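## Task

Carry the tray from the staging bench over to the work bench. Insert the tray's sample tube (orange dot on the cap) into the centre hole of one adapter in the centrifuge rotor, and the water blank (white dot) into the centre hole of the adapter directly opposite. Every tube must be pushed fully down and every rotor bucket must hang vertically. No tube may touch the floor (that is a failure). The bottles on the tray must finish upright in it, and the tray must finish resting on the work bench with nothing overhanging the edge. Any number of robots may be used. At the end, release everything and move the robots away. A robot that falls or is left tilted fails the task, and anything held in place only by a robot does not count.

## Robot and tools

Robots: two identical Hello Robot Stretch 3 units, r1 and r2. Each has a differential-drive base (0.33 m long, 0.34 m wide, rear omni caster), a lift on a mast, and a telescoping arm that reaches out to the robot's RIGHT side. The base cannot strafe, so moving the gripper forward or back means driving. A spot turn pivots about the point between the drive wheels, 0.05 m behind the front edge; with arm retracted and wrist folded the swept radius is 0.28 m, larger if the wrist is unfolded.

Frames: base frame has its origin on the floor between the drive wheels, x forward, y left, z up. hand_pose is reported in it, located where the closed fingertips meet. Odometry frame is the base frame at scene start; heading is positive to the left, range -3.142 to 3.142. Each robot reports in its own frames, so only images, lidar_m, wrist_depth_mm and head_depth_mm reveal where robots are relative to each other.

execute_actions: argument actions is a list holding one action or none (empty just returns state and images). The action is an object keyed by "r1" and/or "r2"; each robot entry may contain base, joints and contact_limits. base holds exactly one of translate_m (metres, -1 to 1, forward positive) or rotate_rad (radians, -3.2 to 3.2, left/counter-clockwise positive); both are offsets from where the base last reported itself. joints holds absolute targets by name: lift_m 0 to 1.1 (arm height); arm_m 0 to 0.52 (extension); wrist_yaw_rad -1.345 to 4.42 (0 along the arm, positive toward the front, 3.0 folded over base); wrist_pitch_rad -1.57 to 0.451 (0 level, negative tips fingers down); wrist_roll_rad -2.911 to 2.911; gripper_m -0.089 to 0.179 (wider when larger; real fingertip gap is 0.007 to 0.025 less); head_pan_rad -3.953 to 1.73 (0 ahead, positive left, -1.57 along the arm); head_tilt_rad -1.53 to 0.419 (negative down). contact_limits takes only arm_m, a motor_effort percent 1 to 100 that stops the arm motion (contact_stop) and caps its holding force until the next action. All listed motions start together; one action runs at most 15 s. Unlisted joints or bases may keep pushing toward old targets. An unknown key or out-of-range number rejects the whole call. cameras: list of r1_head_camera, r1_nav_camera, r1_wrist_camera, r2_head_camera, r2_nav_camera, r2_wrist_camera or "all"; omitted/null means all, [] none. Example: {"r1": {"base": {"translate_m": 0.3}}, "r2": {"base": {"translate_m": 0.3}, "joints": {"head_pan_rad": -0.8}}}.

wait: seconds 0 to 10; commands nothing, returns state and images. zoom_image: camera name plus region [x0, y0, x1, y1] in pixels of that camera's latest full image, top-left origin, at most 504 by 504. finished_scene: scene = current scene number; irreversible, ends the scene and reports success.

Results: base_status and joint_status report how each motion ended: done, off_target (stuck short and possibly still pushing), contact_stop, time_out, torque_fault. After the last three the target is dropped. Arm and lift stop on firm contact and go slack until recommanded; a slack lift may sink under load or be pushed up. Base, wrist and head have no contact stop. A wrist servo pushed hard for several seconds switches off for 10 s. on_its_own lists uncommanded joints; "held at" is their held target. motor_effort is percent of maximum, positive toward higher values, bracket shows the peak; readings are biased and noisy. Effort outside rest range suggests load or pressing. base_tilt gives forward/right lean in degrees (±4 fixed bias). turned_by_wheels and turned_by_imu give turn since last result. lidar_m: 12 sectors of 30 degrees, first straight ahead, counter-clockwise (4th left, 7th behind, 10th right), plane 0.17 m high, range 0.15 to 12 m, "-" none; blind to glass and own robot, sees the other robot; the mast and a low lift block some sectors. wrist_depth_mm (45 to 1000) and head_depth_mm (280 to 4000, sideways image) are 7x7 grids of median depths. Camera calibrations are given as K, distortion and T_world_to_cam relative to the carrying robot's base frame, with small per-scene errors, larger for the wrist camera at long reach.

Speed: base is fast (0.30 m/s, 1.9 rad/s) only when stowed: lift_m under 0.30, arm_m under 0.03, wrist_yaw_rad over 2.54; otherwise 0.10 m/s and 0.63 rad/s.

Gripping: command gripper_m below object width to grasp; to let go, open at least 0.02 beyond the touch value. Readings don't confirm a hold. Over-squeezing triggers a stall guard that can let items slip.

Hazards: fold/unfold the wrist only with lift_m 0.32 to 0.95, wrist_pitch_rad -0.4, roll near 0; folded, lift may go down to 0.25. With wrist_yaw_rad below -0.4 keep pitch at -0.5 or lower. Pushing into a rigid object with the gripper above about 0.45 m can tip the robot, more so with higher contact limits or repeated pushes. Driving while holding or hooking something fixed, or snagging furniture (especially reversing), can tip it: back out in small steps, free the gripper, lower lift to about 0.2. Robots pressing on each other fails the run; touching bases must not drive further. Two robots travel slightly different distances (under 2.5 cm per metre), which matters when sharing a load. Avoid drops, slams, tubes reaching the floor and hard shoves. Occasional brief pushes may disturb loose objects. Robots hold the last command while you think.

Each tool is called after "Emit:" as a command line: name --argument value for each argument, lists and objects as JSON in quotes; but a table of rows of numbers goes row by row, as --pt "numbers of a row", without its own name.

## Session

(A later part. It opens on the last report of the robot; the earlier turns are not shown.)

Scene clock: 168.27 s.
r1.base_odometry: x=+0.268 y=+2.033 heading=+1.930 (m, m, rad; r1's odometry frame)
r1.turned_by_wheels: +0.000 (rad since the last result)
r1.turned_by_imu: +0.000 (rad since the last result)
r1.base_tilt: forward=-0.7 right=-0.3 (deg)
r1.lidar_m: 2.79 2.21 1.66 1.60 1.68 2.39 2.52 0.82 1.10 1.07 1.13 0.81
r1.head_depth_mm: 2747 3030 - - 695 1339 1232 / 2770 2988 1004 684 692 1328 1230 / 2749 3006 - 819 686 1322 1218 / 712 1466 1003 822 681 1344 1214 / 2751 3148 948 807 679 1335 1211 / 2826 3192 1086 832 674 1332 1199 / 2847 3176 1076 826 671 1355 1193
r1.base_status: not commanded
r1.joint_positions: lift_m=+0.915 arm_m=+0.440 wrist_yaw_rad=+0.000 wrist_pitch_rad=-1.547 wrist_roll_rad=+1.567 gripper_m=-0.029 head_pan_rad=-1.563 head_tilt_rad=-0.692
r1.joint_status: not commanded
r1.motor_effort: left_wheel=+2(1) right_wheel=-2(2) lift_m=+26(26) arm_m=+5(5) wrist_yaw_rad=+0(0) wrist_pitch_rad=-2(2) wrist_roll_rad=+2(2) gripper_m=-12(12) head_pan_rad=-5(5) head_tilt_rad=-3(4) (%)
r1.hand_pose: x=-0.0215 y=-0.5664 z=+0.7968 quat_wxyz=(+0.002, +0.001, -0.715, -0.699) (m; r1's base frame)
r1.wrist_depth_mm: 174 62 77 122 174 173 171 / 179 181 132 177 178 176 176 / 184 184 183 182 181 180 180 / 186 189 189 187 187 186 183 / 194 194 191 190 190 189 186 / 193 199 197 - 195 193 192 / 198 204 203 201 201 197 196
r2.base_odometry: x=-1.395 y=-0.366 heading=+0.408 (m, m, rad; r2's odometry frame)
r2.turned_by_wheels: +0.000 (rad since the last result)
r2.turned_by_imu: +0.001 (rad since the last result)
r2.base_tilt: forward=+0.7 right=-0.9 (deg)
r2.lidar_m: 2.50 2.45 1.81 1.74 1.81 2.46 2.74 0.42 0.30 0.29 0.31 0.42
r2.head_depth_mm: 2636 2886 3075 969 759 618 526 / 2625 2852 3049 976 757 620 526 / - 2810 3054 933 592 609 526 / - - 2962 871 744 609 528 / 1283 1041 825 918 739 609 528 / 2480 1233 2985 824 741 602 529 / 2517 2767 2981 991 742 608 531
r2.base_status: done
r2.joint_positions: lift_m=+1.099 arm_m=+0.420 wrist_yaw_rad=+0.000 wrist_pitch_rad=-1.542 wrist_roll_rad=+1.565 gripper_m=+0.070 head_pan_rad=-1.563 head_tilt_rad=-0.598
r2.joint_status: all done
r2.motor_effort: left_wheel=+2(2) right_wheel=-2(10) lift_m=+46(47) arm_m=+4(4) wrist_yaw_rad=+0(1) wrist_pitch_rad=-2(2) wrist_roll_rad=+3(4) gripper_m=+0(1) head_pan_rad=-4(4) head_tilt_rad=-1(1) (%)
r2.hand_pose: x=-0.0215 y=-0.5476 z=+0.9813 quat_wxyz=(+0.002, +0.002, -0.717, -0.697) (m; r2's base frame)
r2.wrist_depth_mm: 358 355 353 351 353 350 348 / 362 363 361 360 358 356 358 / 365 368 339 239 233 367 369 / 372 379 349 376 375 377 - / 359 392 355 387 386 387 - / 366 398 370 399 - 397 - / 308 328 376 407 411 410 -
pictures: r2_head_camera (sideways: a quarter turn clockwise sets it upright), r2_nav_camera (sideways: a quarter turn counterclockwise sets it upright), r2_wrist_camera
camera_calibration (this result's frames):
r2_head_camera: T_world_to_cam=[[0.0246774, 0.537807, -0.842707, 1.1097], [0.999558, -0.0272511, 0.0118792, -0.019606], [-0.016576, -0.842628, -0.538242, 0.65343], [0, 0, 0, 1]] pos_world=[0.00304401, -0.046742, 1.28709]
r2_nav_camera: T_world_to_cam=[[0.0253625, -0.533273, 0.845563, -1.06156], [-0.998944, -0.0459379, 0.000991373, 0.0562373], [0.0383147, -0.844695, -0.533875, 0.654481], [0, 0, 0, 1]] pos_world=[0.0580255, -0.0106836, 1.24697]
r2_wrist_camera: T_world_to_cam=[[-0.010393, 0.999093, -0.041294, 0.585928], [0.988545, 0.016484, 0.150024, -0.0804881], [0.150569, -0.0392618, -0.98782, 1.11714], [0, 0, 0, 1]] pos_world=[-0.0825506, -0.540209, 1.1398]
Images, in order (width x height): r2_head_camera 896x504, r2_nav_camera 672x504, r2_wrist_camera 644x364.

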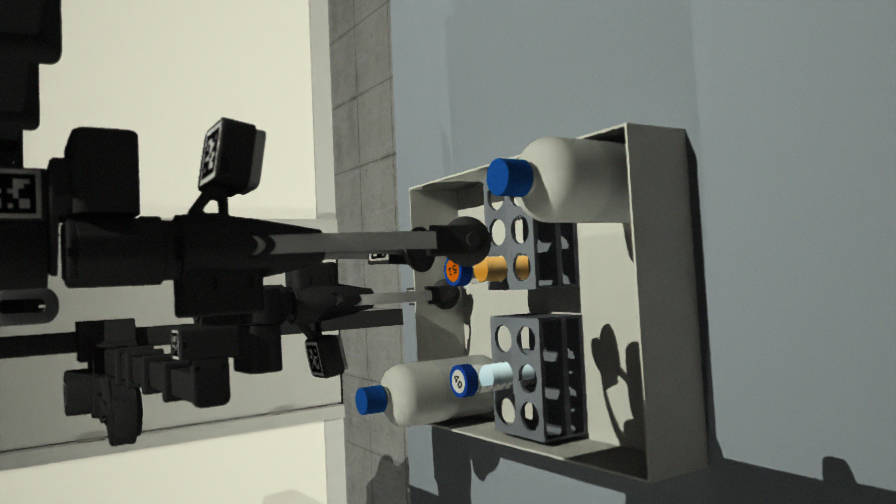

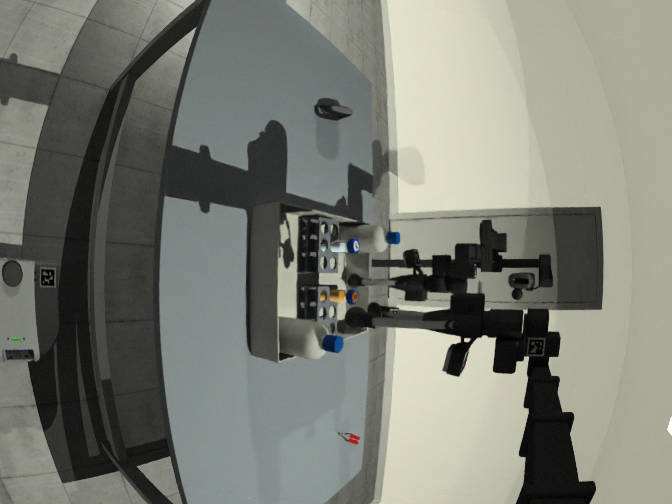

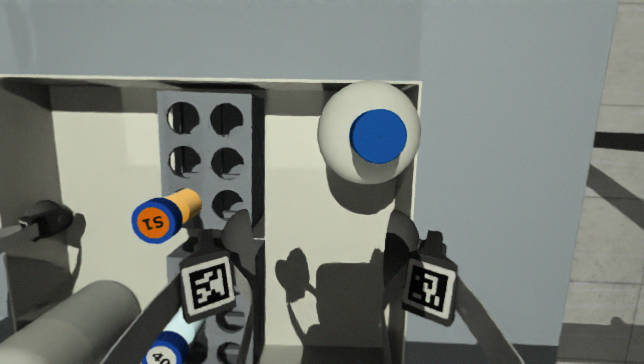

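Emit:
execute_actions --actions '[{"r2":{"base":{"translate_m":0.055},"joints":{"arm_m":0.342,"lift_m":1.02}}}]' --cameras '["r2_wrist_camera"]'

Emit:
execute_actions --actions '[{"r2":{"joints":{"lift_m":0.97}}}]' --cameras '["r2_wrist_camera","r2_head_camera"]'

Scene clock: 172.80 s.
r1.base_odometry: x=+0.268 y=+2.033 heading=+1.930 (m, m, rad; r1's odometry frame)
r1.turned_by_wheels: +0.000 (rad since the last result)
r1.turned_by_imu: +0.000 (rad since the last result)
r1.base_tilt: forward=-0.7 right=-0.3 (deg)
r1.lidar_m: 2.80 2.21 1.66 1.60 1.68 2.40 2.52 0.81 1.10 1.07 1.13 0.81
r1.head_depth_mm: 2746 3051 - - 695 1335 1234 / 2736 2978 1008 684 692 1335 1225 / 804 829 - 817 688 1324 1218 / 1326 3052 1003 821 681 1346 1211 / 2829 3132 950 809 677 1337 1210 / 2825 3176 1088 831 675 1329 1204 / 2845 3168 1082 825 669 1355 1200
r1.base_status: not commanded
r1.joint_positions: lift_m=+0.915 arm_m=+0.440 wrist_yaw_rad=+0.000 wrist_pitch_rad=-1.547 wrist_roll_rad=+1.567 gripper_m=-0.029 head_pan_rad=-1.563 head_tilt_rad=-0.692
r1.joint_status: not commanded
r1.motor_effort: left_wheel=+0(2) right_wheel=-2(1) lift_m=+26(26) arm_m=+4(5) wrist_yaw_rad=-1(0) wrist_pitch_rad=-2(2) wrist_roll_rad=+2(2) gripper_m=-12(12) head_pan_rad=-4(4) head_tilt_rad=-3(3) (%)
r1.hand_pose: x=-0.0215 y=-0.5664 z=+0.7968 quat_wxyz=(+0.002, +0.001, -0.715, -0.699) (m; r1's base frame)
r1.wrist_depth_mm: 175 63 77 122 175 173 171 / 180 181 132 177 179 176 175 / 182 184 183 181 181 181 180 / 185 189 188 186 186 185 183 / 193 194 192 189 191 188 187 / 194 199 196 - 194 193 191 / 197 202 201 200 202 198 197
r2.base_odometry: x=-1.345 y=-0.345 heading=+0.408 (m, m, rad; r2's odometry frame)
r2.turned_by_wheels: +0.000 (rad since the last result)
r2.turned_by_imu: +0.000 (rad since the last result)
r2.base_tilt: forward=+0.6 right=-0.9 (deg)
r2.lidar_m: 2.45 2.46 1.80 1.74 1.80 2.46 2.79 0.42 0.31 0.29 0.30 0.42
r2.head_depth_mm: 2607 - 3054 972 757 620 524 / 2573 2930 3115 935 600 615 525 / 2573 - 3125 914 737 608 526 / 2547 - - 905 737 609 528 / 1284 889 2926 833 737 607 530 / 2506 2761 3006 946 738 602 528 / 2532 2781 2989 992 769 629 531
r2.base_status: done
r2.joint_positions: lift_m=+1.021 arm_m=+0.342 wrist_yaw_rad=+0.000 wrist_pitch_rad=-1.542 wrist_roll_rad=+1.565 gripper_m=+0.070 head_pan_rad=-1.563 head_tilt_rad=-0.598
r2.joint_status: all done
r2.motor_effort: left_wheel=+1(6) right_wheel=-3(7) lift_m=+19(43) arm_m=-1(1) wrist_yaw_rad=+0(1) wrist_pitch_rad=-2(2) wrist_roll_rad=+3(3) gripper_m=+0(0) head_pan_rad=-4(4) head_tilt_rad=-1(0) (%)
r2.hand_pose: x=-0.0215 y=-0.4702 z=+0.9025 quat_wxyz=(+0.002, +0.002, -0.717, -0.697) (m; r2's base frame)
r2.wrist_depth_mm: 251 229 142 275 279 277 962 / 233 280 155 284 284 282 - / 237 289 294 292 292 291 - / 269 301 300 299 299 299 - / 263 283 308 307 308 307 - / 255 291 318 315 - 314 - / 262 295 324 324 327 324 -
pictures: r2_wrist_camera
camera_calibration (this result's frames):
r2_wrist_camera: T_world_to_cam=[[-0.0104474, 0.999092, -0.0412938, 0.505349], [0.988544, 0.0165378, 0.150024, -0.0699072], [0.150571, -0.0392534, -0.98782, 1.04229], [0, 0, 0, 1]] pos_world=[-0.0825519, -0.462821, 1.06095]
Images, in order (width x height): r2_wrist_camera 644x364.

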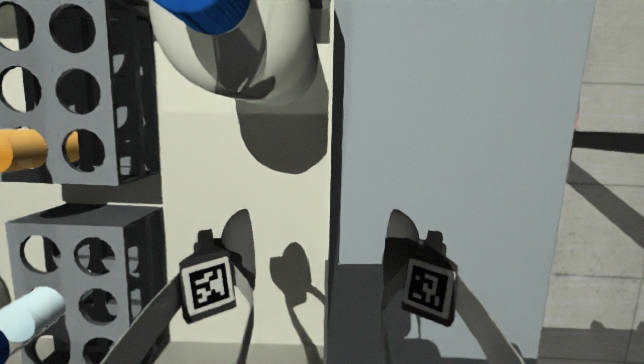

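Scene clock: 174.10 s.
r1.base_odometry: x=+0.268 y=+2.033 heading=+1.930 (m, m, rad; r1's odometry frame)
r1.turned_by_wheels: +0.000 (rad since the last result)
r1.turned_by_imu: +0.000 (rad since the last result)
r1.base_tilt: forward=-0.7 right=-0.2 (deg)
r1.lidar_m: 2.80 2.21 1.67 1.60 1.68 2.39 2.52 0.81 1.10 1.07 1.13 0.81
r1.head_depth_mm: 2761 3056 - - 697 1337 1228 / 2750 2969 1004 685 692 1333 1223 / 2679 844 - 817 689 1320 1218 / 774 3023 1002 823 683 1347 1211 / 2790 3125 948 811 679 1338 1208 / 2820 3177 1086 833 674 1326 1198 / 2844 3193 1073 825 669 1351 1191
r1.base_status: not commanded
r1.joint_positions: lift_m=+0.915 arm_m=+0.440 wrist_yaw_rad=+0.000 wrist_pitch_rad=-1.547 wrist_roll_rad=+1.567 gripper_m=-0.029 head_pan_rad=-1.563 head_tilt_rad=-0.692
r1.joint_status: not commanded
r1.motor_effort: left_wheel=+2(1) right_wheel=-1(2) lift_m=+26(26) arm_m=+5(4) wrist_yaw_rad=+1(0) wrist_pitch_rad=-2(2) wrist_roll_rad=+2(2) gripper_m=-11(12) head_pan_rad=-4(5) head_tilt_rad=-2(3) (%)
r1.hand_pose: x=-0.0215 y=-0.5664 z=+0.7968 quat_wxyz=(+0.002, +0.001, -0.715, -0.699) (m; r1's base frame)
r1.wrist_depth_mm: 175 63 77 122 174 173 170 / 179 180 132 177 178 175 176 / 184 185 183 181 183 180 178 / 184 191 187 187 186 185 183 / 193 193 192 189 191 189 188 / 192 199 197 - 195 194 191 / 198 204 203 201 202 199 197
r2.base_odometry: x=-1.345 y=-0.345 heading=+0.408 (m, m, rad; r2's odometry frame)
r2.turned_by_wheels: +0.000 (rad since the last result)
r2.turned_by_imu: +0.000 (rad since the last result)
r2.base_tilt: forward=+0.6 right=-0.8 (deg)
r2.lidar_m: 2.45 2.46 1.81 1.74 1.80 2.46 2.79 0.42 0.30 0.29 0.30 0.42
r2.head_depth_mm: 2628 2834 - 899 757 619 525 / 2600 2784 2989 971 598 615 525 / 2621 2740 - 798 736 608 526 / 2574 2678 - - 737 608 528 / 1286 887 2923 830 738 606 528 / 2450 2746 2991 951 742 603 530 / 2537 2805 3023 991 769 628 531
r2.base_status: not commanded
r2.joint_positions: lift_m=+0.971 arm_m=+0.342 wrist_yaw_rad=+0.000 wrist_pitch_rad=-1.542 wrist_roll_rad=+1.565 gripper_m=+0.070 head_pan_rad=-1.563 head_tilt_rad=-0.598
r2.joint_status: all done
r2.motor_effort: left_wheel=+1(1) right_wheel=-3(2) lift_m=+19(20) arm_m=-1(1) wrist_yaw_rad=+1(1) wrist_pitch_rad=-2(2) wrist_roll_rad=+4(3) gripper_m=+0(1) head_pan_rad=-4(4) head_tilt_rad=-1(1) (%)
r2.hand_pose: x=-0.0215 y=-0.4702 z=+0.8524 quat_wxyz=(+0.002, +0.002, -0.717, -0.697) (m; r2's base frame)
r2.wrist_depth_mm: 204 100 101 229 231 230 229 / 210 234 124 237 237 236 235 / 188 244 243 243 244 243 241 / 221 250 250 250 249 249 247 / 228 255 255 256 255 254 257 / 234 262 264 262 - 262 - / 238 270 273 271 272 270 -
pictures: r2_head_camera (sideways: a quarter turn clockwise sets it upright), r2_wrist_camera
camera_calibration (this result's frames):
r2_head_camera: T_world_to_cam=[[0.0246774, 0.537807, -0.842707, 1.1097], [0.999558, -0.0272511, 0.0118792, -0.019606], [-0.016576, -0.842628, -0.538241, 0.65343], [0, 0, 0, 1]] pos_world=[0.00304401, -0.046742, 1.28709]
r2_wrist_camera: T_world_to_cam=[[-0.0104475, 0.999092, -0.0412937, 0.503283], [0.988544, 0.0165378, 0.150024, -0.0624043], [0.150571, -0.0392532, -0.98782, 0.992884], [0, 0, 0, 1]] pos_world=[-0.0825519, -0.46282, 1.01093]
Images, in order (width x height): r2_head_camera 896x504, r2_wrist_camera 644x364.

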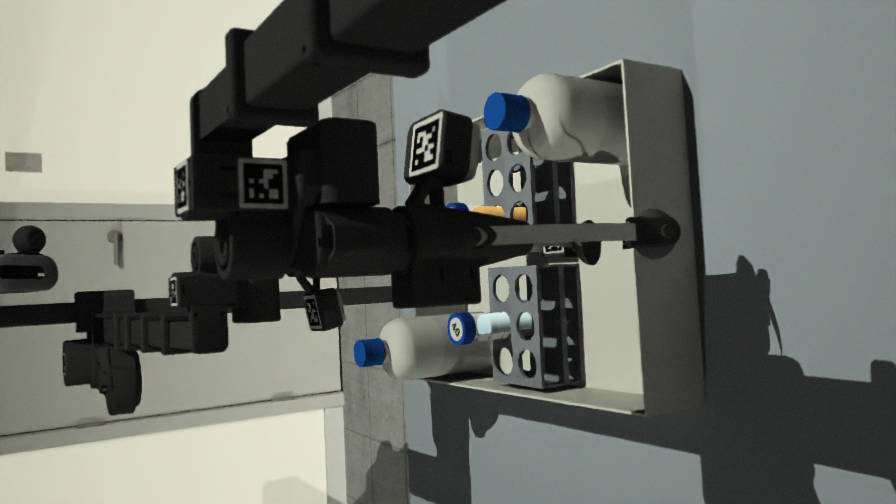

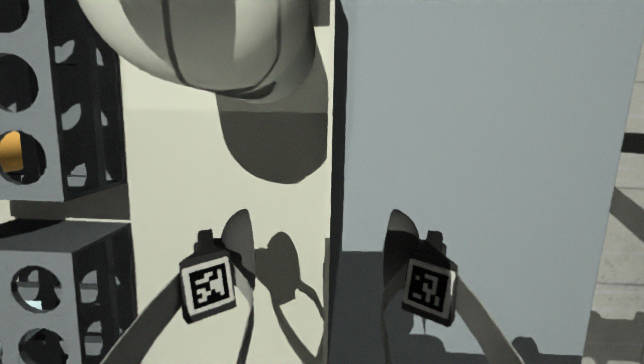

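Emit:
execute_actions --actions '[{"r2":{"joints":{"lift_m":0.91,"arm_m":0.338}}}]' --cameras '[]'

Emit:
execute_actions --actions '[{"r1":{"joints":{"gripper_m":-0.06}},"r2":{"joints":{"gripper_m":-0.06}}}]' --cameras '["r2_wrist_camera"]'

Emit:
execute_actions --actions '[{"r1":{"joints":{"lift_m":0.955}},"r2":{"joints":{"lift_m":0.95}}}]'

Scene clock: 177.00 s.
r1.base_odometry: x=+0.268 y=+2.033 heading=+1.930 (m, m, rad; r1's odometry frame)
r1.turned_by_wheels: +0.000 (rad since the last result)
r1.turned_by_imu: +0.000 (rad since the last result)
r1.base_tilt: forward=-0.7 right=-0.2 (deg)
r1.lidar_m: 2.79 2.22 1.67 1.60 1.68 2.40 2.51 0.82 1.10 1.07 1.13 0.81
r1.head_depth_mm: 2720 3069 - - 694 1336 1233 / 2763 2960 1007 685 690 1328 1225 / 2741 827 - 819 688 1322 1217 / 999 886 1003 821 682 1343 1209 / 2792 3173 947 808 677 1341 1204 / 2828 3160 1088 830 674 1327 1199 / 2838 3214 1079 825 670 1351 1195
r1.base_status: not commanded
r1.joint_positions: lift_m=+0.915 arm_m=+0.440 wrist_yaw_rad=+0.000 wrist_pitch_rad=-1.547 wrist_roll_rad=+1.567 gripper_m=-0.029 head_pan_rad=-1.563 head_tilt_rad=-0.692
r1.joint_status: not commanded
r1.motor_effort: left_wheel=+2(2) right_wheel=-2(2) lift_m=+26(26) arm_m=+6(4) wrist_yaw_rad=+0(0) wrist_pitch_rad=-2(1) wrist_roll_rad=+2(2) gripper_m=-13(13) head_pan_rad=-5(5) head_tilt_rad=-3(3) (%)
r1.hand_pose: x=-0.0215 y=-0.5664 z=+0.7968 quat_wxyz=(+0.002, +0.001, -0.715, -0.699) (m; r1's base frame)
r1.wrist_depth_mm: 175 63 77 122 175 173 171 / 179 180 132 177 178 177 175 / 183 185 184 182 182 180 179 / 185 189 187 186 186 184 182 / 194 195 192 189 191 189 187 / 193 198 196 - 194 195 192 / 197 202 203 200 202 198 197
r2.base_odometry: x=-1.345 y=-0.345 heading=+0.408 (m, m, rad; r2's odometry frame)
r2.turned_by_wheels: +0.000 (rad since the last result)
r2.turned_by_imu: +0.000 (rad since the last result)
r2.base_tilt: forward=+0.7 right=-0.8 (deg)
r2.lidar_m: 2.44 2.47 1.80 1.74 1.80 2.46 2.79 0.42 0.30 0.29 0.31 0.42
r2.head_depth_mm: 2607 2816 3054 - 713 619 524 / 2608 2865 3047 869 598 614 527 / 2597 2865 - - 734 609 527 / 2562 2714 816 - 737 600 528 / 1292 886 2930 834 739 607 530 / 2470 2766 2982 953 740 604 530 / 2576 2758 3025 992 769 629 531
r2.base_status: not commanded
r2.joint_positions: lift_m=+0.911 arm_m=+0.338 wrist_yaw_rad=+0.000 wrist_pitch_rad=-1.542 wrist_roll_rad=+1.565 gripper_m=+0.070 head_pan_rad=-1.563 head_tilt_rad=-0.598
r2.joint_status: all done
r2.motor_effort: left_wheel=+1(1) right_wheel=-3(3) lift_m=+19(18) arm_m=-1(3) wrist_yaw_rad=+0(0) wrist_pitch_rad=-2(2) wrist_roll_rad=+3(3) gripper_m=+0(0) head_pan_rad=-4(4) head_tilt_rad=+0(1) (%)
r2.hand_pose: x=-0.0215 y=-0.4662 z=+0.7924 quat_wxyz=(+0.002, +0.002, -0.717, -0.697) (m; r2's base frame)
r2.wrist_depth_mm: - 62 84 174 175 175 174 / 181 180 133 180 180 179 178 / 184 185 184 184 185 183 183 / 189 190 188 189 189 188 188 / 195 196 194 193 193 193 192 / 197 200 200 200 - 198 197 / 203 206 205 206 206 204 204
pictures: none
No camera images: the call's "cameras" was empty. Leave "cameras" out to get every camera's image.

Scene clock: 178.80 s.
r1.base_odometry: x=+0.268 y=+2.033 heading=+1.930 (m, m, rad; r1's odometry frame)
r1.turned_by_wheels: +0.000 (rad since the last result)
r1.turned_by_imu: +0.000 (rad since the last result)
r1.base_tilt: forward=-0.7 right=-0.3 (deg)
r1.lidar_m: 2.79 2.22 1.67 1.60 1.68 2.39 2.52 0.81 1.10 1.07 1.13 0.81
r1.head_depth_mm: 2741 3045 - - 694 1335 1231 / 2798 2966 1004 686 692 1333 1221 / 2734 823 - 813 688 1323 1215 / 1001 886 1004 823 682 1343 1217 / 2770 3121 947 812 678 1337 1210 / 2834 3130 1085 832 673 1325 1205 / 2846 3211 1071 825 670 1352 1193
r1.base_status: not commanded
r1.joint_positions: lift_m=+0.915 arm_m=+0.440 wrist_yaw_rad=+0.000 wrist_pitch_rad=-1.543 wrist_roll_rad=+1.568 gripper_m=-0.056 head_pan_rad=-1.563 head_tilt_rad=-0.692
r1.joint_status: gripper_m off_target (ended at -0.056, target -0.060)
r1.on_its_own: gripper_m is held at -0.054, not at your -0.060, by its stall guard, which is still easing
r1.motor_effort: left_wheel=+1(1) right_wheel=-1(2) lift_m=+26(26) arm_m=+4(6) wrist_yaw_rad=+0(0) wrist_pitch_rad=-3(4) wrist_roll_rad=+1(2) gripper_m=-4(99) head_pan_rad=-4(4) head_tilt_rad=-3(3) (%)
r1.hand_pose: x=-0.0215 y=-0.5673 z=+0.7968 quat_wxyz=(+0.001, +0.000, -0.717, -0.698) (m; r1's base frame)
r1.wrist_depth_mm: 174 62 77 120 173 173 170 / 178 179 131 177 178 175 175 / 181 184 184 180 182 182 179 / 186 190 188 185 186 185 182 / 195 194 193 188 190 188 186 / 183 200 195 - 194 193 190 / 197 205 202 199 201 199 195
r2.base_odometry: x=-1.345 y=-0.345 heading=+0.408 (m, m, rad; r2's odometry frame)
r2.turned_by_wheels: +0.000 (rad since the last result)
r2.turned_by_imu: +0.000 (rad since the last result)
r2.base_tilt: forward=+0.7 right=-0.7 (deg)
r2.lidar_m: 2.44 2.46 1.80 1.74 1.80 2.46 2.80 0.42 0.31 0.29 0.31 0.42
r2.head_depth_mm: 2588 2879 3054 - 710 620 525 / 2607 2850 2990 868 598 614 525 / 2555 2856 - - 736 608 527 / 2582 2693 812 - 736 604 527 / 1283 881 2922 833 737 606 529 / 2475 2757 2982 911 739 602 531 / 2552 2797 3042 993 769 627 531
r2.base_status: not commanded
r2.joint_positions: lift_m=+0.910 arm_m=+0.338 wrist_yaw_rad=+0.000 wrist_pitch_rad=-1.539 wrist_roll_rad=+1.565 gripper_m=-0.058 head_pan_rad=-1.563 head_tilt_rad=-0.598
r2.joint_status: all done
r2.motor_effort: left_wheel=+2(1) right_wheel=-3(3) lift_m=+23(23) arm_m=-1(1) wrist_yaw_rad=+0(1) wrist_pitch_rad=-4(4) wrist_roll_rad=+3(3) gripper_m=-30(100) head_pan_rad=-4(3) head_tilt_rad=-1(1) (%)
r2.hand_pose: x=-0.0215 y=-0.4671 z=+0.7922 quat_wxyz=(+0.002, +0.002, -0.718, -0.696) (m; r2's base frame)
r2.wrist_depth_mm: - 62 83 174 174 174 173 / 180 180 130 179 179 179 177 / 183 184 183 183 184 183 181 / 189 190 188 189 189 187 186 / 195 194 193 190 194 193 191 / 197 200 199 - 199 197 196 / 202 207 205 205 205 203 202
pictures: r2_wrist_camera
camera_calibration (this result's frames):
r2_wrist_camera: T_world_to_cam=[[-0.0100732, 0.998956, -0.0445663, 0.500181], [0.988549, 0.0166593, 0.149979, -0.0533319], [0.150565, -0.0425452, -0.987684, 0.93189], [0, 0, 0, 1]] pos_world=[-0.0825506, -0.459122, 0.950703]
Images, in order (width x height): r2_wrist_camera 644x364.

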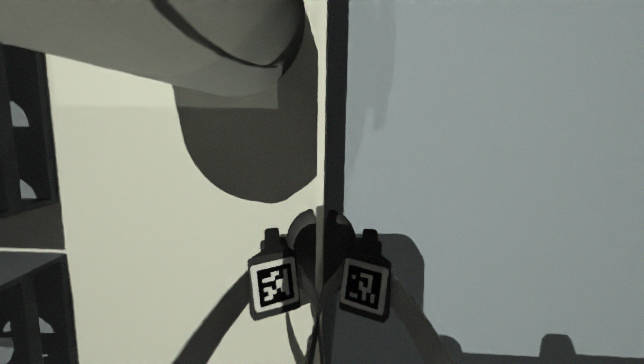

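Scene clock: 179.97 s.
r1.base_odometry: x=+0.268 y=+2.033 heading=+1.930 (m, m, rad; r1's odometry frame)
r1.turned_by_wheels: +0.000 (rad since the last result)
r1.turned_by_imu: +0.000 (rad since the last result)
r1.base_tilt: forward=-0.7 right=-0.2 (deg)
r1.lidar_m: 2.79 2.22 1.67 1.60 1.67 2.39 2.52 0.82 1.10 1.07 1.13 0.81
r1.head_depth_mm: 2751 2971 - 840 695 1336 1235 / 2756 - 972 671 691 1337 1222 / 2667 - 974 706 688 1326 1219 / 790 3032 852 766 683 1344 1210 / 2790 3102 880 760 678 1335 1202 / 2840 3164 1089 830 675 1334 1207 / 2824 3162 1071 825 669 1353 1193
r1.base_status: not commanded
r1.joint_positions: lift_m=+0.955 arm_m=+0.440 wrist_yaw_rad=+0.000 wrist_pitch_rad=-1.542 wrist_roll_rad=+1.568 gripper_m=-0.053 head_pan_rad=-1.563 head_tilt_rad=-0.692
r1.joint_status: all done
r1.on_its_own: gripper_m is held at -0.054, not at your -0.060, by its stall guard, which is not easing now
r1.motor_effort: left_wheel=+0(1) right_wheel=-3(2) lift_m=+31(30) arm_m=+4(5) wrist_yaw_rad=+0(0) wrist_pitch_rad=-3(4) wrist_roll_rad=+1(1) gripper_m=-20(20) head_pan_rad=-5(4) head_tilt_rad=-3(4) (%)
r1.hand_pose: x=-0.0215 y=-0.5675 z=+0.8365 quat_wxyz=(+0.001, +0.000, -0.717, -0.697) (m; r1's base frame)
r1.wrist_depth_mm: 176 63 77 119 211 208 207 / 179 180 131 176 216 212 211 / 182 185 183 182 221 218 217 / 186 190 188 186 226 224 221 / 195 194 192 189 230 229 231 / 183 199 196 - 236 236 - / 199 205 201 201 243 240 -
r2.base_odometry: x=-1.345 y=-0.345 heading=+0.408 (m, m, rad; r2's odometry frame)
r2.turned_by_wheels: +0.000 (rad since the last result)
r2.turned_by_imu: +0.000 (rad since the last result)
r2.base_tilt: forward=+0.7 right=-0.7 (deg)
r2.lidar_m: 2.45 2.47 1.81 1.73 1.80 2.46 2.79 0.42 0.31 0.29 0.31 0.42
r2.head_depth_mm: 2606 2878 3055 - 731 620 524 / 2592 2795 - 877 580 615 527 / 2608 2812 - 921 680 608 528 / 2570 740 - - 703 607 528 / 1268 741 1615 779 706 607 528 / 2518 2785 3006 883 707 603 531 / 2541 2784 3031 990 769 629 531
r2.base_status: not commanded
r2.joint_positions: lift_m=+0.949 arm_m=+0.338 wrist_yaw_rad=+0.000 wrist_pitch_rad=-1.538 wrist_roll_rad=+1.565 gripper_m=-0.053 head_pan_rad=-1.563 head_tilt_rad=-0.598
r2.joint_status: all done
r2.on_its_own: gripper_m is held at -0.053, not at your -0.060, by its stall guard, which is still easing
r2.motor_effort: left_wheel=+1(1) right_wheel=-2(3) lift_m=+53(57) arm_m=-1(1) wrist_yaw_rad=+1(1) wrist_pitch_rad=-4(4) wrist_roll_rad=+3(3) gripper_m=-5(29) head_pan_rad=-4(4) head_tilt_rad=-1(1) (%)
r2.hand_pose: x=-0.0215 y=-0.4672 z=+0.8310 quat_wxyz=(+0.002, +0.002, -0.718, -0.696) (m; r2's base frame)
r2.wrist_depth_mm: - 61 83 174 211 209 209 / 181 179 131 179 216 216 213 / 183 185 183 184 222 220 219 / 188 189 188 189 226 226 225 / 195 195 192 191 233 232 231 / 196 200 199 - 239 238 238 / 203 206 204 227 246 244 245
pictures: r1_head_camera (sideways: a quarter turn clockwise sets it upright), r1_nav_camera (sideways: a quarter turn counterclockwise sets it upright), r1_wrist_camera, r2_head_camera (sideways: a quarter turn clockwise sets it upright), r2_nav_camera (sideways: a quarter turn counterclockwise sets it upright), r2_wrist_camera
camera_calibration (this result's frames):
r1_head_camera: T_world_to_cam=[[-0.0463683, 0.624403, -0.779725, 1.03948], [0.998729, 0.0135411, -0.0485483, 0.0584515], [-0.0197554, -0.780985, -0.624238, 0.773793], [0, 0, 0, 1]] pos_world=[0.00510814, -0.0455235, 1.29637]
r1_nav_camera: T_world_to_cam=[[-0.00874104, -0.633805, 0.773443, -0.966302], [-0.999215, -0.0243498, -0.0312463, 0.0987588], [0.0386372, -0.77311, -0.633095, 0.784366], [0, 0, 0, 1]] pos_world=[0.059929, -0.00364119, 1.24704]
r1_wrist_camera: T_world_to_cam=[[0.015953, 0.998929, -0.0434237, 0.609278], [0.988905, -0.00934816, 0.148256, -0.0733837], [0.147691, -0.0453071, -0.987995, 0.963174], [0, 0, 0, 1]] pos_world=[-0.0794024, -0.565673, 0.988948]
r2_head_camera: T_world_to_cam=[[0.0246775, 0.537807, -0.842707, 1.1097], [0.999558, -0.0272513, 0.0118792, -0.019606], [-0.0165762, -0.842628, -0.538242, 0.65343], [0, 0, 0, 1]] pos_world=[0.003044, -0.046742, 1.28709]
r2_nav_camera: T_world_to_cam=[[0.0253624, -0.533273, 0.845563, -1.06156], [-0.998944, -0.0459377, 0.000991373, 0.0562373], [0.0383145, -0.844695, -0.533875, 0.654481], [0, 0, 0, 1]] pos_world=[0.0580255, -0.0106836, 1.24697]
r2_wrist_camera: T_world_to_cam=[[-0.0100552, 0.998939, -0.0449528, 0.50232], [0.988549, 0.0166996, 0.149973, -0.0591177], [0.150565, -0.0429301, -0.987668, 0.969962], [0, 0, 0, 1]] pos_world=[-0.0825506, -0.459159, 0.989447]
Images, in order (width x height): r1_head_camera 896x504, r1_nav_camera 672x504, r1_wrist_camera 644x364, r2_head_camera 896x504, r2_nav_camera 672x504, r2_wrist_camera 644x364.

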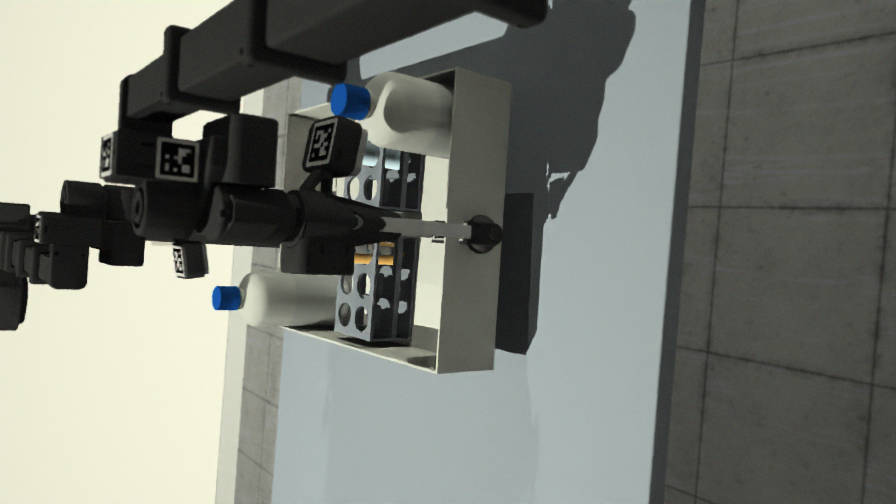

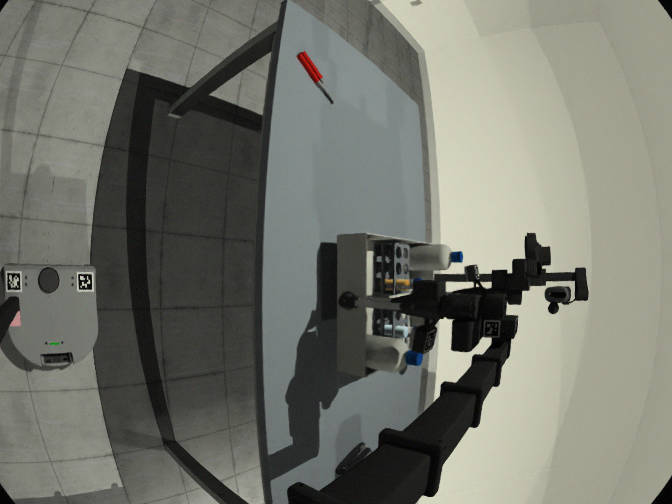

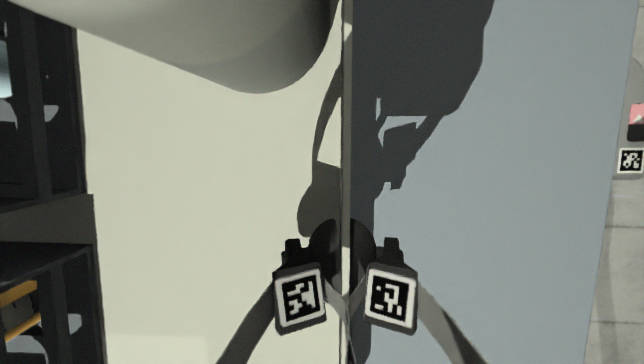

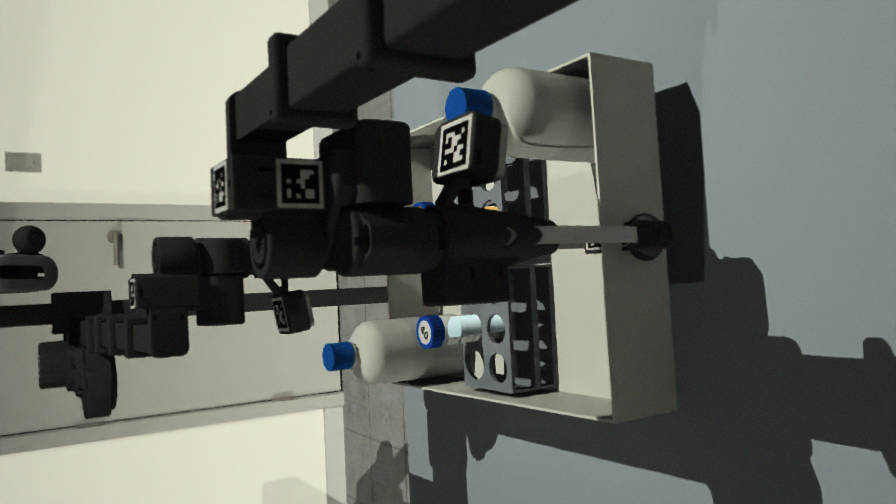

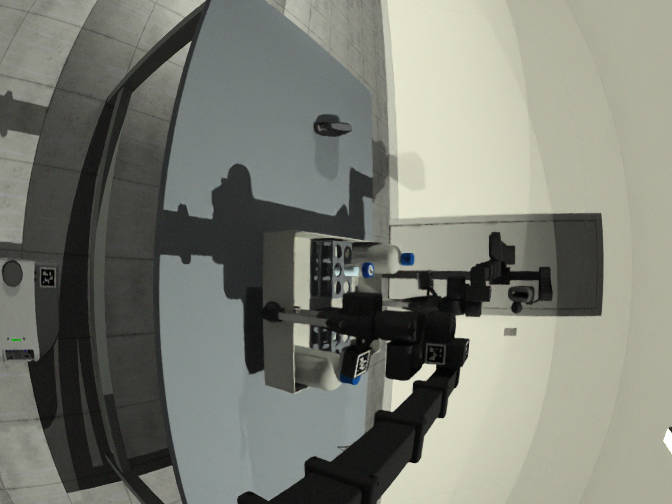

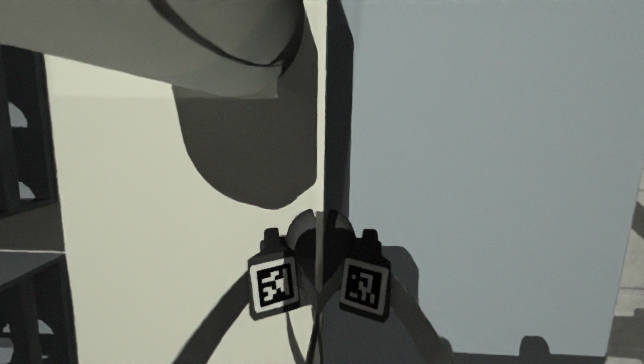

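Emit:
execute_actions --actions '[{"r1":{"joints":{"lift_m":1.015}},"r2":{"joints":{"lift_m":1.01}}}]' --cameras '[]'

Emit:
execute_actions --actions '[{"r1":{"base":{"translate_m":-0.4}},"r2":{"base":{"translate_m":0.4}}}]' --cameras '["r1_wrist_camera","r2_wrist_camera","r1_head_camera"]'

Scene clock: 183.57 s.
r1.base_odometry: x=+0.268 y=+2.033 heading=+1.930 (m, m, rad; r1's odometry frame)
r1.turned_by_wheels: +0.000 (rad since the last result)
r1.turned_by_imu: +0.000 (rad since the last result)
r1.base_tilt: forward=-0.8 right=-0.3 (deg)
r1.lidar_m: 2.79 2.22 1.67 1.60 1.68 2.39 2.52 0.81 1.10 1.07 1.13 0.81
r1.head_depth_mm: 2660 3182 1145 838 698 1336 1233 / - 3118 606 658 692 1331 1228 / - - 785 766 686 1324 1222 / 2026 3011 784 767 684 1341 1212 / 2826 2991 825 669 678 1335 1210 / 2816 3193 1089 806 674 1333 1198 / 2848 3162 1075 826 671 1356 1197
r1.base_status: not commanded
r1.joint_positions: lift_m=+1.015 arm_m=+0.440 wrist_yaw_rad=+0.000 wrist_pitch_rad=-1.542 wrist_roll_rad=+1.568 gripper_m=-0.053 head_pan_rad=-1.563 head_tilt_rad=-0.692
r1.joint_status: all done
r1.on_its_own: gripper_m is held at -0.054, not at your -0.060, by its stall guard, which is not easing now
r1.motor_effort: left_wheel=+2(0) right_wheel=+0(1) lift_m=+31(31) arm_m=+5(4) wrist_yaw_rad=+0(0) wrist_pitch_rad=-4(4) wrist_roll_rad=+1(2) gripper_m=-21(21) head_pan_rad=-4(4) head_tilt_rad=-3(3) (%)
r1.hand_pose: x=-0.0215 y=-0.5675 z=+0.8965 quat_wxyz=(+0.001, +0.000, -0.717, -0.697) (m; r1's base frame)
r1.wrist_depth_mm: 176 63 77 120 266 263 977 / 180 182 131 177 271 270 945 / 183 185 183 181 280 278 - / 187 189 189 187 283 280 - / 196 195 191 188 292 292 - / 183 199 197 - 299 301 - / 183 206 203 200 308 305 -
r2.base_odometry: x=-1.345 y=-0.345 heading=+0.408 (m, m, rad; r2's odometry frame)
r2.turned_by_wheels: +0.000 (rad since the last result)
r2.turned_by_imu: +0.000 (rad since the last result)
r2.base_tilt: forward=+0.7 right=-0.7 (deg)
r2.lidar_m: 2.45 2.47 1.80 1.74 1.80 2.47 2.80 0.42 0.31 0.29 0.31 0.42
r2.head_depth_mm: 2621 - 2959 965 712 620 524 / 2608 - 3063 532 566 621 525 / 2571 - - 706 579 623 527 / 2461 - - 715 617 624 528 / 881 2692 1508 711 571 626 530 / 2501 2749 2920 757 565 626 530 / 2575 2773 2972 985 769 629 530
r2.base_status: not commanded
r2.joint_positions: lift_m=+1.009 arm_m=+0.338 wrist_yaw_rad=+0.000 wrist_pitch_rad=-1.538 wrist_roll_rad=+1.565 gripper_m=-0.046 head_pan_rad=-1.563 head_tilt_rad=-0.598
r2.joint_status: all done
r2.on_its_own: gripper_m is held at -0.047, not at your -0.060, by its stall guard, which is not easing now
r2.motor_effort: left_wheel=+1(1) right_wheel=-2(2) lift_m=+52(54) arm_m=-1(1) wrist_yaw_rad=+1(1) wrist_pitch_rad=-4(4) wrist_roll_rad=+3(3) gripper_m=-24(24) head_pan_rad=-5(3) head_tilt_rad=-1(1) (%)
r2.hand_pose: x=-0.0215 y=-0.4672 z=+0.8910 quat_wxyz=(+0.002, +0.002, -0.718, -0.696) (m; r2's base frame)
r2.wrist_depth_mm: - 61 83 174 267 266 268 / 180 180 131 180 273 272 979 / 184 185 184 185 280 279 - / 188 190 188 189 287 285 - / 195 194 194 190 295 294 - / 197 199 199 - 303 301 - / 203 205 205 258 310 308 -
pictures: none
No camera images: the call's "cameras" was empty. Leave "cameras" out to get every camera's image.

Scene clock: 188.73 s.
r1.base_odometry: x=+0.408 y=+1.659 heading=+1.930 (m, m, rad; r1's odometry frame)
r1.turned_by_wheels: +0.000 (rad since the last result)
r1.turned_by_imu: +0.000 (rad since the last result)
r1.base_tilt: forward=-0.7 right=-0.3 (deg)
r1.lidar_m: 3.20 2.24 1.66 1.61 1.71 2.41 2.12 2.33 0.50 1.06 1.11 1.17
r1.head_depth_mm: 2640 3160 1151 841 697 626 922 / - 3118 605 648 693 623 1221 / - - 788 666 687 620 1220 / 1061 2993 776 764 683 1315 1210 / 2771 2995 794 659 679 1308 1210 / 2800 3135 1091 806 673 1310 1199 / 2833 3163 1074 827 670 1322 1193
r1.base_status: done
r1.joint_positions: lift_m=+1.015 arm_m=+0.440 wrist_yaw_rad=+0.000 wrist_pitch_rad=-1.566 wrist_roll_rad=+1.568 gripper_m=-0.053 head_pan_rad=-1.563 head_tilt_rad=-0.692
r1.joint_status: not commanded
r1.on_its_own: gripper_m is held at -0.054, not at your -0.060, by its stall guard, which is not easing now
r1.motor_effort: left_wheel=+1(2) right_wheel=-3(4) lift_m=+32(31) arm_m=+4(4) wrist_yaw_rad=-1(0) wrist_pitch_rad=+8(8) wrist_roll_rad=+1(1) gripper_m=-23(22) head_pan_rad=-4(5) head_tilt_rad=-3(3) (%)
r1.hand_pose: x=-0.0215 y=-0.5613 z=+0.8969 quat_wxyz=(+0.001, +0.001, -0.708, -0.706) (m; r1's base frame)
r1.wrist_depth_mm: 173 64 74 115 269 269 981 / 177 179 130 177 274 274 992 / 181 184 182 181 281 280 - / 183 188 185 184 288 288 - / 191 191 191 189 295 294 - / 189 197 196 - 298 298 - / 192 199 200 199 312 310 -
r2.base_odometry: x=-0.978 y=-0.186 heading=+0.408 (m, m, rad; r2's odometry frame)
r2.turned_by_wheels: +0.000 (rad since the last result)
r2.turned_by_imu: +0.000 (rad since the last result)
r2.base_tilt: forward=+0.7 right=-0.9 (deg)
r2.lidar_m: 2.05 2.47 1.80 1.74 1.80 2.47 1.15 0.42 0.30 0.29 0.30 0.40
r2.head_depth_mm: 2606 - 2898 968 712 621 525 / 2564 - 3057 527 559 622 526 / 2562 - - 700 575 623 527 / 1196 - - 707 659 624 528 / 869 2735 1474 700 564 627 529 / 2472 2790 2956 748 568 628 530 / 2549 2798 3027 990 774 630 531
r2.base_status: done
r2.joint_positions: lift_m=+1.009 arm_m=+0.338 wrist_yaw_rad=+0.000 wrist_pitch_rad=-1.554 wrist_roll_rad=+1.565 gripper_m=-0.046 head_pan_rad=-1.563 head_tilt_rad=-0.598
r2.joint_status: not commanded
r2.on_its_own: gripper_m is held at -0.047, not at your -0.060, by its stall guard, which is not easing now
r2.motor_effort: left_wheel=+1(5) right_wheel=-2(6) lift_m=+53(53) arm_m=+2(1) wrist_yaw_rad=+1(0) wrist_pitch_rad=+2(4) wrist_roll_rad=+3(3) gripper_m=-26(27) head_pan_rad=-4(3) head_tilt_rad=-1(1) (%)
r2.hand_pose: x=-0.0215 y=-0.4627 z=+0.8913 quat_wxyz=(+0.002, +0.002, -0.713, -0.702) (m; r2's base frame)
r2.wrist_depth_mm: - 58 79 174 268 267 962 / 178 177 128 179 275 275 - / 182 182 182 183 281 281 - / 185 187 187 190 290 288 - / 192 193 192 190 296 296 - / 194 198 197 - 304 304 - / 200 204 205 207 314 315 -
pictures: r1_head_camera (sideways: a quarter turn clockwise sets it upright), r1_wrist_camera, r2_wrist_camera
camera_calibration (this result's frames):
r1_head_camera: T_world_to_cam=[[-0.0463682, 0.624404, -0.779724, 1.03948], [0.998729, 0.0135409, -0.0485483, 0.0584515], [-0.0197556, -0.780985, -0.624238, 0.773793], [0, 0, 0, 1]] pos_world=[0.00510813, -0.0455235, 1.29637]
r1_wrist_camera: T_world_to_cam=[[0.0159025, 0.999684, -0.0194885, 0.584718], [0.988904, -0.0128459, 0.147999, -0.0840276], [0.147701, -0.0216258, -0.988796, 1.03722], [0, 0, 0, 1]] pos_world=[-0.0794023, -0.563181, 1.04943]
r2_wrist_camera: T_world_to_cam=[[-0.0101082, 0.999524, -0.0291446, 0.486768], [0.988547, 0.0143775, 0.150224, -0.0695312], [0.150571, -0.0272923, -0.988222, 1.03743], [0, 0, 0, 1]] pos_world=[-0.0825514, -0.457222, 1.04984]
Images, in order (width x height): r1_head_camera 896x504, r1_wrist_camera 644x364, r2_wrist_camera 644x364.

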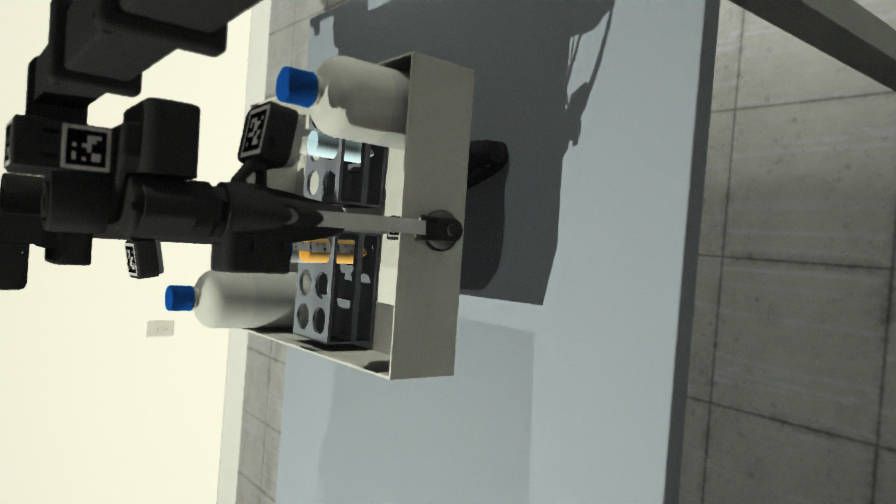

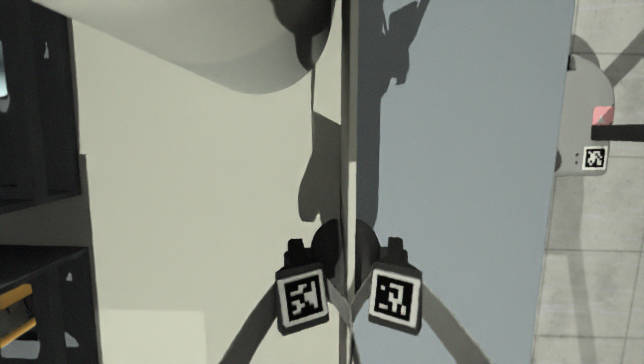

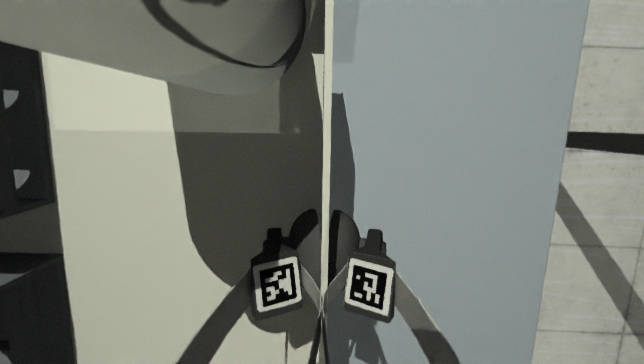

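Emit:
execute_actions --actions '[{"r1":{"base":{"translate_m":-0.5},"joints":{"arm_m":0.457}},"r2":{"base":{"translate_m":0.5},"joints":{"gripper_m":-0.05}}}]' --cameras '[]'

Emit:
execute_actions --actions '[{"r1":{"base":{"translate_m":-0.5},"joints":{"arm_m":0.469}},"r2":{"base":{"translate_m":0.5}}}]' --cameras '["r1_wrist_camera","r2_wrist_camera","r1_nav_camera","r2_nav_camera"]'

Scene clock: 197.23 s.
r1.base_odometry: x=+0.584 y=+1.191 heading=+1.930 (m, m, rad; r1's odometry frame)
r1.turned_by_wheels: +0.000 (rad since the last result)
r1.turned_by_imu: -0.005 (rad since the last result)
r1.base_tilt: forward=-0.8 right=-0.3 (deg)
r1.lidar_m: 3.71 2.28 1.69 1.65 1.73 2.42 1.62 1.89 3.23 1.04 0.43 1.53
r1.head_depth_mm: 2640 3166 2837 2064 1718 1430 1230 / - 3109 612 652 1702 1426 1228 / - - 803 669 1695 1415 1222 / 742 850 775 1643 1655 1408 1211 / 2785 2986 795 660 1579 1400 1209 / 2779 3124 1087 809 710 1332 961 / 2804 3153 1079 828 670 656 1195
r1.base_status: done
r1.joint_positions: lift_m=+1.015 arm_m=+0.456 wrist_yaw_rad=+0.000 wrist_pitch_rad=-1.568 wrist_roll_rad=+1.568 gripper_m=-0.050 head_pan_rad=-1.563 head_tilt_rad=-0.692
r1.joint_status: all done
r1.on_its_own: gripper_m is held at -0.051, not at your -0.060, by its stall guard, which is not easing now; arm_m is at rest, and its effort (+15) is outside its rest range (-14 to +14)
r1.motor_effort: left_wheel=+0(2) right_wheel=-1(7) lift_m=+30(31) arm_m=+15(15) wrist_yaw_rad=+1(0) wrist_pitch_rad=+9(9) wrist_roll_rad=+1(1) gripper_m=-30(30) head_pan_rad=-4(4) head_tilt_rad=-3(3) (%)
r1.hand_pose: x=-0.0215 y=-0.5770 z=+0.8970 quat_wxyz=(+0.001, +0.001, -0.708, -0.706) (m; r1's base frame)
r1.wrist_depth_mm: 167 182 70 93 953 984 958 / 161 185 170 174 - - - / 166 189 188 188 - - - / 166 192 191 189 - - - / 196 195 194 193 - - - / 170 197 199 196 - - - / 172 200 200 200 317 - -
r2.base_odometry: x=-0.519 y=+0.012 heading=+0.408 (m, m, rad; r2's odometry frame)
r2.turned_by_wheels: +0.000 (rad since the last result)
r2.turned_by_imu: +0.004 (rad since the last result)
r2.base_tilt: forward=+0.7 right=-0.8 (deg)
r2.lidar_m: 1.56 2.45 1.80 1.74 1.81 2.48 1.14 0.42 0.35 0.95 3.11 1.78
r2.head_depth_mm: 2588 - 2953 973 692 622 562 / 2586 - 3030 512 544 1462 1279 / 2555 - - 690 563 1475 1274 / 1151 666 - 695 636 1521 1290 / 850 1417 1494 690 637 1482 1285 / 2505 2830 2954 787 572 1493 1290 / 2536 2788 3006 2431 1874 1530 1295
r2.base_status: done
r2.joint_positions: lift_m=+1.009 arm_m=+0.337 wrist_yaw_rad=+0.000 wrist_pitch_rad=-1.556 wrist_roll_rad=+1.566 gripper_m=-0.042 head_pan_rad=-1.563 head_tilt_rad=-0.598
r2.joint_status: gripper_m off_target (ended at -0.042, target -0.050)
r2.on_its_own: gripper_m is held at -0.044, not at your -0.050, by its stall guard, which is not easing now
r2.motor_effort: left_wheel=-2(5) right_wheel=+0(5) lift_m=+52(52) arm_m=+8(8) wrist_yaw_rad=+1(0) wrist_pitch_rad=+3(3) wrist_roll_rad=+2(3) gripper_m=-38(54) head_pan_rad=-4(4) head_tilt_rad=-1(1) (%)
r2.hand_pose: x=-0.0215 y=-0.4615 z=+0.8913 quat_wxyz=(+0.002, +0.001, -0.712, -0.702) (m; r2's base frame)
r2.wrist_depth_mm: - 51 55 107 396 288 965 / 176 179 95 179 - - - / 181 184 186 185 - - - / 184 192 192 191 - - - / 196 197 199 197 - - - / 196 205 206 - - - - / 188 212 213 214 - - -
pictures: none
No camera images: the call's "cameras" was empty. Leave "cameras" out to get every camera's image.

Scene clock: 203.57 s.
r1.base_odometry: x=+0.760 y=+0.723 heading=+1.930 (m, m, rad; r1's odometry frame)
r1.turned_by_wheels: +0.000 (rad since the last result)
r1.turned_by_imu: -0.001 (rad since the last result)
r1.base_tilt: forward=-0.7 right=-0.4 (deg)
r1.lidar_m: 2.14 2.27 1.71 1.66 1.75 2.44 2.53 1.14 3.24 1.33 1.22 0.77
r1.head_depth_mm: 2614 3105 2830 2079 1709 1434 1234 / - 3044 617 649 1705 1428 1227 / - - 805 670 1696 1411 1217 / 1020 847 778 771 1638 1408 1215 / 2779 2969 804 755 1670 1402 1204 / 2798 3116 2694 1983 1666 1394 1199 / 2801 3122 2636 2048 1650 1382 1198
r1.base_status: done
r1.joint_positions: lift_m=+1.015 arm_m=+0.467 wrist_yaw_rad=-0.002 wrist_pitch_rad=-1.569 wrist_roll_rad=+1.570 gripper_m=-0.048 head_pan_rad=-1.563 head_tilt_rad=-0.692
r1.joint_status: all done
r1.on_its_own: gripper_m is held at -0.049, not at your -0.060, by its stall guard, which is not easing now; arm_m is at rest, and its effort (+23) is outside its rest range (-14 to +14)
r1.motor_effort: left_wheel=+0(3) right_wheel=-2(7) lift_m=+29(31) arm_m=+23(24) wrist_yaw_rad=+2(1) wrist_pitch_rad=+10(9) wrist_roll_rad=+0(1) gripper_m=-35(36) head_pan_rad=-4(4) head_tilt_rad=-3(3) (%)
r1.hand_pose: x=-0.0215 y=-0.5881 z=+0.8971 quat_wxyz=(+0.000, -0.001, -0.707, -0.707) (m; r1's base frame)
r1.wrist_depth_mm: 160 186 77 78 166 971 980 / 160 191 188 142 190 - - / 163 191 192 191 191 - - / 165 194 195 195 194 - - / 198 197 197 197 181 - - / 163 199 200 200 135 - - / 154 203 205 202 - - -
r2.base_odometry: x=-0.060 y=+0.211 heading=+0.408 (m, m, rad; r2's odometry frame)
r2.turned_by_wheels: +0.000 (rad since the last result)
r2.turned_by_imu: +0.007 (rad since the last result)
r2.base_tilt: forward=+0.6 right=-0.9 (deg)
r2.lidar_m: 1.21 2.42 1.79 1.73 1.80 2.49 1.13 0.76 1.16 1.33 3.11 1.07
r2.head_depth_mm: 2594 - 2957 2375 564 1510 1274 / 2644 - 3041 505 527 1511 1280 / 2581 - - 690 625 1471 1281 / 1143 654 - 673 645 1485 1281 / 959 2772 1489 685 640 1485 1296 / 2531 2788 2987 797 615 1487 1289 / 2559 2761 3006 2405 1862 1532 1292
r2.base_status: done
r2.joint_positions: lift_m=+1.009 arm_m=+0.337 wrist_yaw_rad=-0.002 wrist_pitch_rad=-1.557 wrist_roll_rad=+1.569 gripper_m=-0.042 head_pan_rad=-1.563 head_tilt_rad=-0.598
r2.joint_status: not commanded
r2.on_its_own: gripper_m is held at -0.044, not at your -0.050, by its stall guard, which is not easing now
r2.motor_effort: left_wheel=-3(3) right_wheel=+0(7) lift_m=+52(53) arm_m=+11(12) wrist_yaw_rad=+2(2) wrist_pitch_rad=+4(4) wrist_roll_rad=+1(2) gripper_m=-44(45) head_pan_rad=-4(4) head_tilt_rad=+0(0) (%)
r2.hand_pose: x=-0.0215 y=-0.4608 z=+0.8914 quat_wxyz=(+0.000, +0.000, -0.712, -0.703) (m; r2's base frame)
r2.wrist_depth_mm: 169 52 51 59 950 969 978 / 175 180 94 181 153 - - / 179 185 187 188 148 - - / 182 192 193 194 - - - / 197 201 201 200 - - - / 188 207 209 - - - - / 186 214 217 218 - - -
pictures: r1_nav_camera (sideways: a quarter turn counterclockwise sets it upright), r1_wrist_camera, r2_nav_camera (sideways: a quarter turn counterclockwise sets it upright), r2_wrist_camera
camera_calibration (this result's frames):
r1_nav_camera: T_world_to_cam=[[-0.00873865, -0.634191, 0.773127, -0.965889], [-0.999215, -0.0243334, -0.0312546, 0.0987697], [0.0386342, -0.772793, -0.633481, 0.784868], [0, 0, 0, 1]] pos_world=[0.0599288, -0.00361386, 1.24704]
r1_wrist_camera: T_world_to_cam=[[0.0194895, 0.999671, -0.0166833, 0.609051], [0.98885, -0.0168092, 0.147964, -0.08675], [0.147635, -0.019381, -0.988852, 1.03818], [0, 0, 0, 1]] pos_world=[-0.079359, -0.590187, 1.0496]
r2_nav_camera: T_world_to_cam=[[0.0253624, -0.533273, 0.845563, -1.06156], [-0.998944, -0.0459377, 0.000991371, 0.0562373], [0.0383145, -0.844695, -0.533875, 0.654481], [0, 0, 0, 1]] pos_world=[0.0580255, -0.0106836, 1.24697]
r2_wrist_camera: T_world_to_cam=[[-0.00436631, 0.999646, -0.0262635, 0.482473], [0.988604, 0.00826728, 0.150315, -0.0725079], [0.150479, -0.0253078, -0.988289, 1.03854], [0, 0, 0, 1]] pos_world=[-0.0824912, -0.45542, 1.04995]
Images, in order (width x height): r1_nav_camera 672x504, r1_wrist_camera 644x364, r2_nav_camera 672x504, r2_wrist_camera 644x364.

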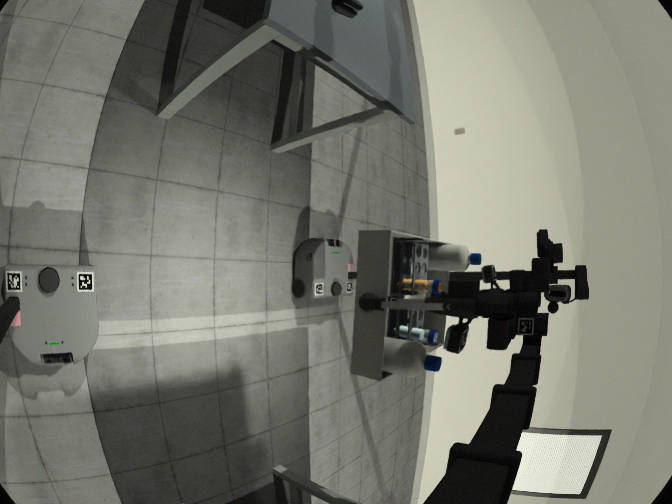

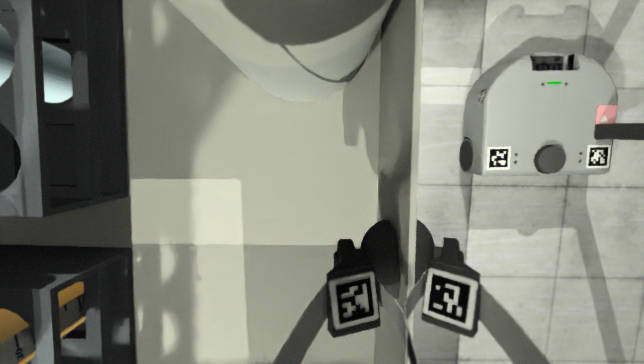

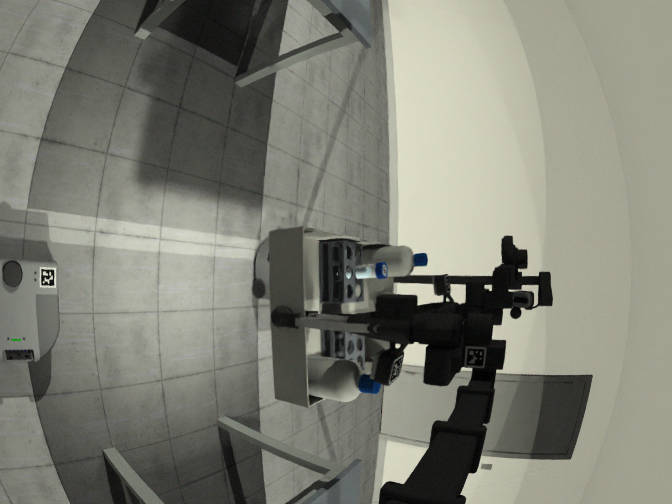

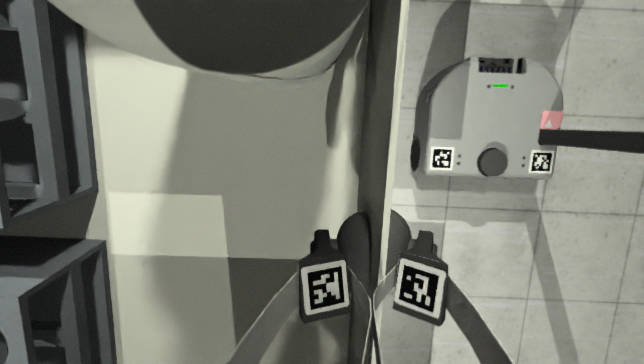

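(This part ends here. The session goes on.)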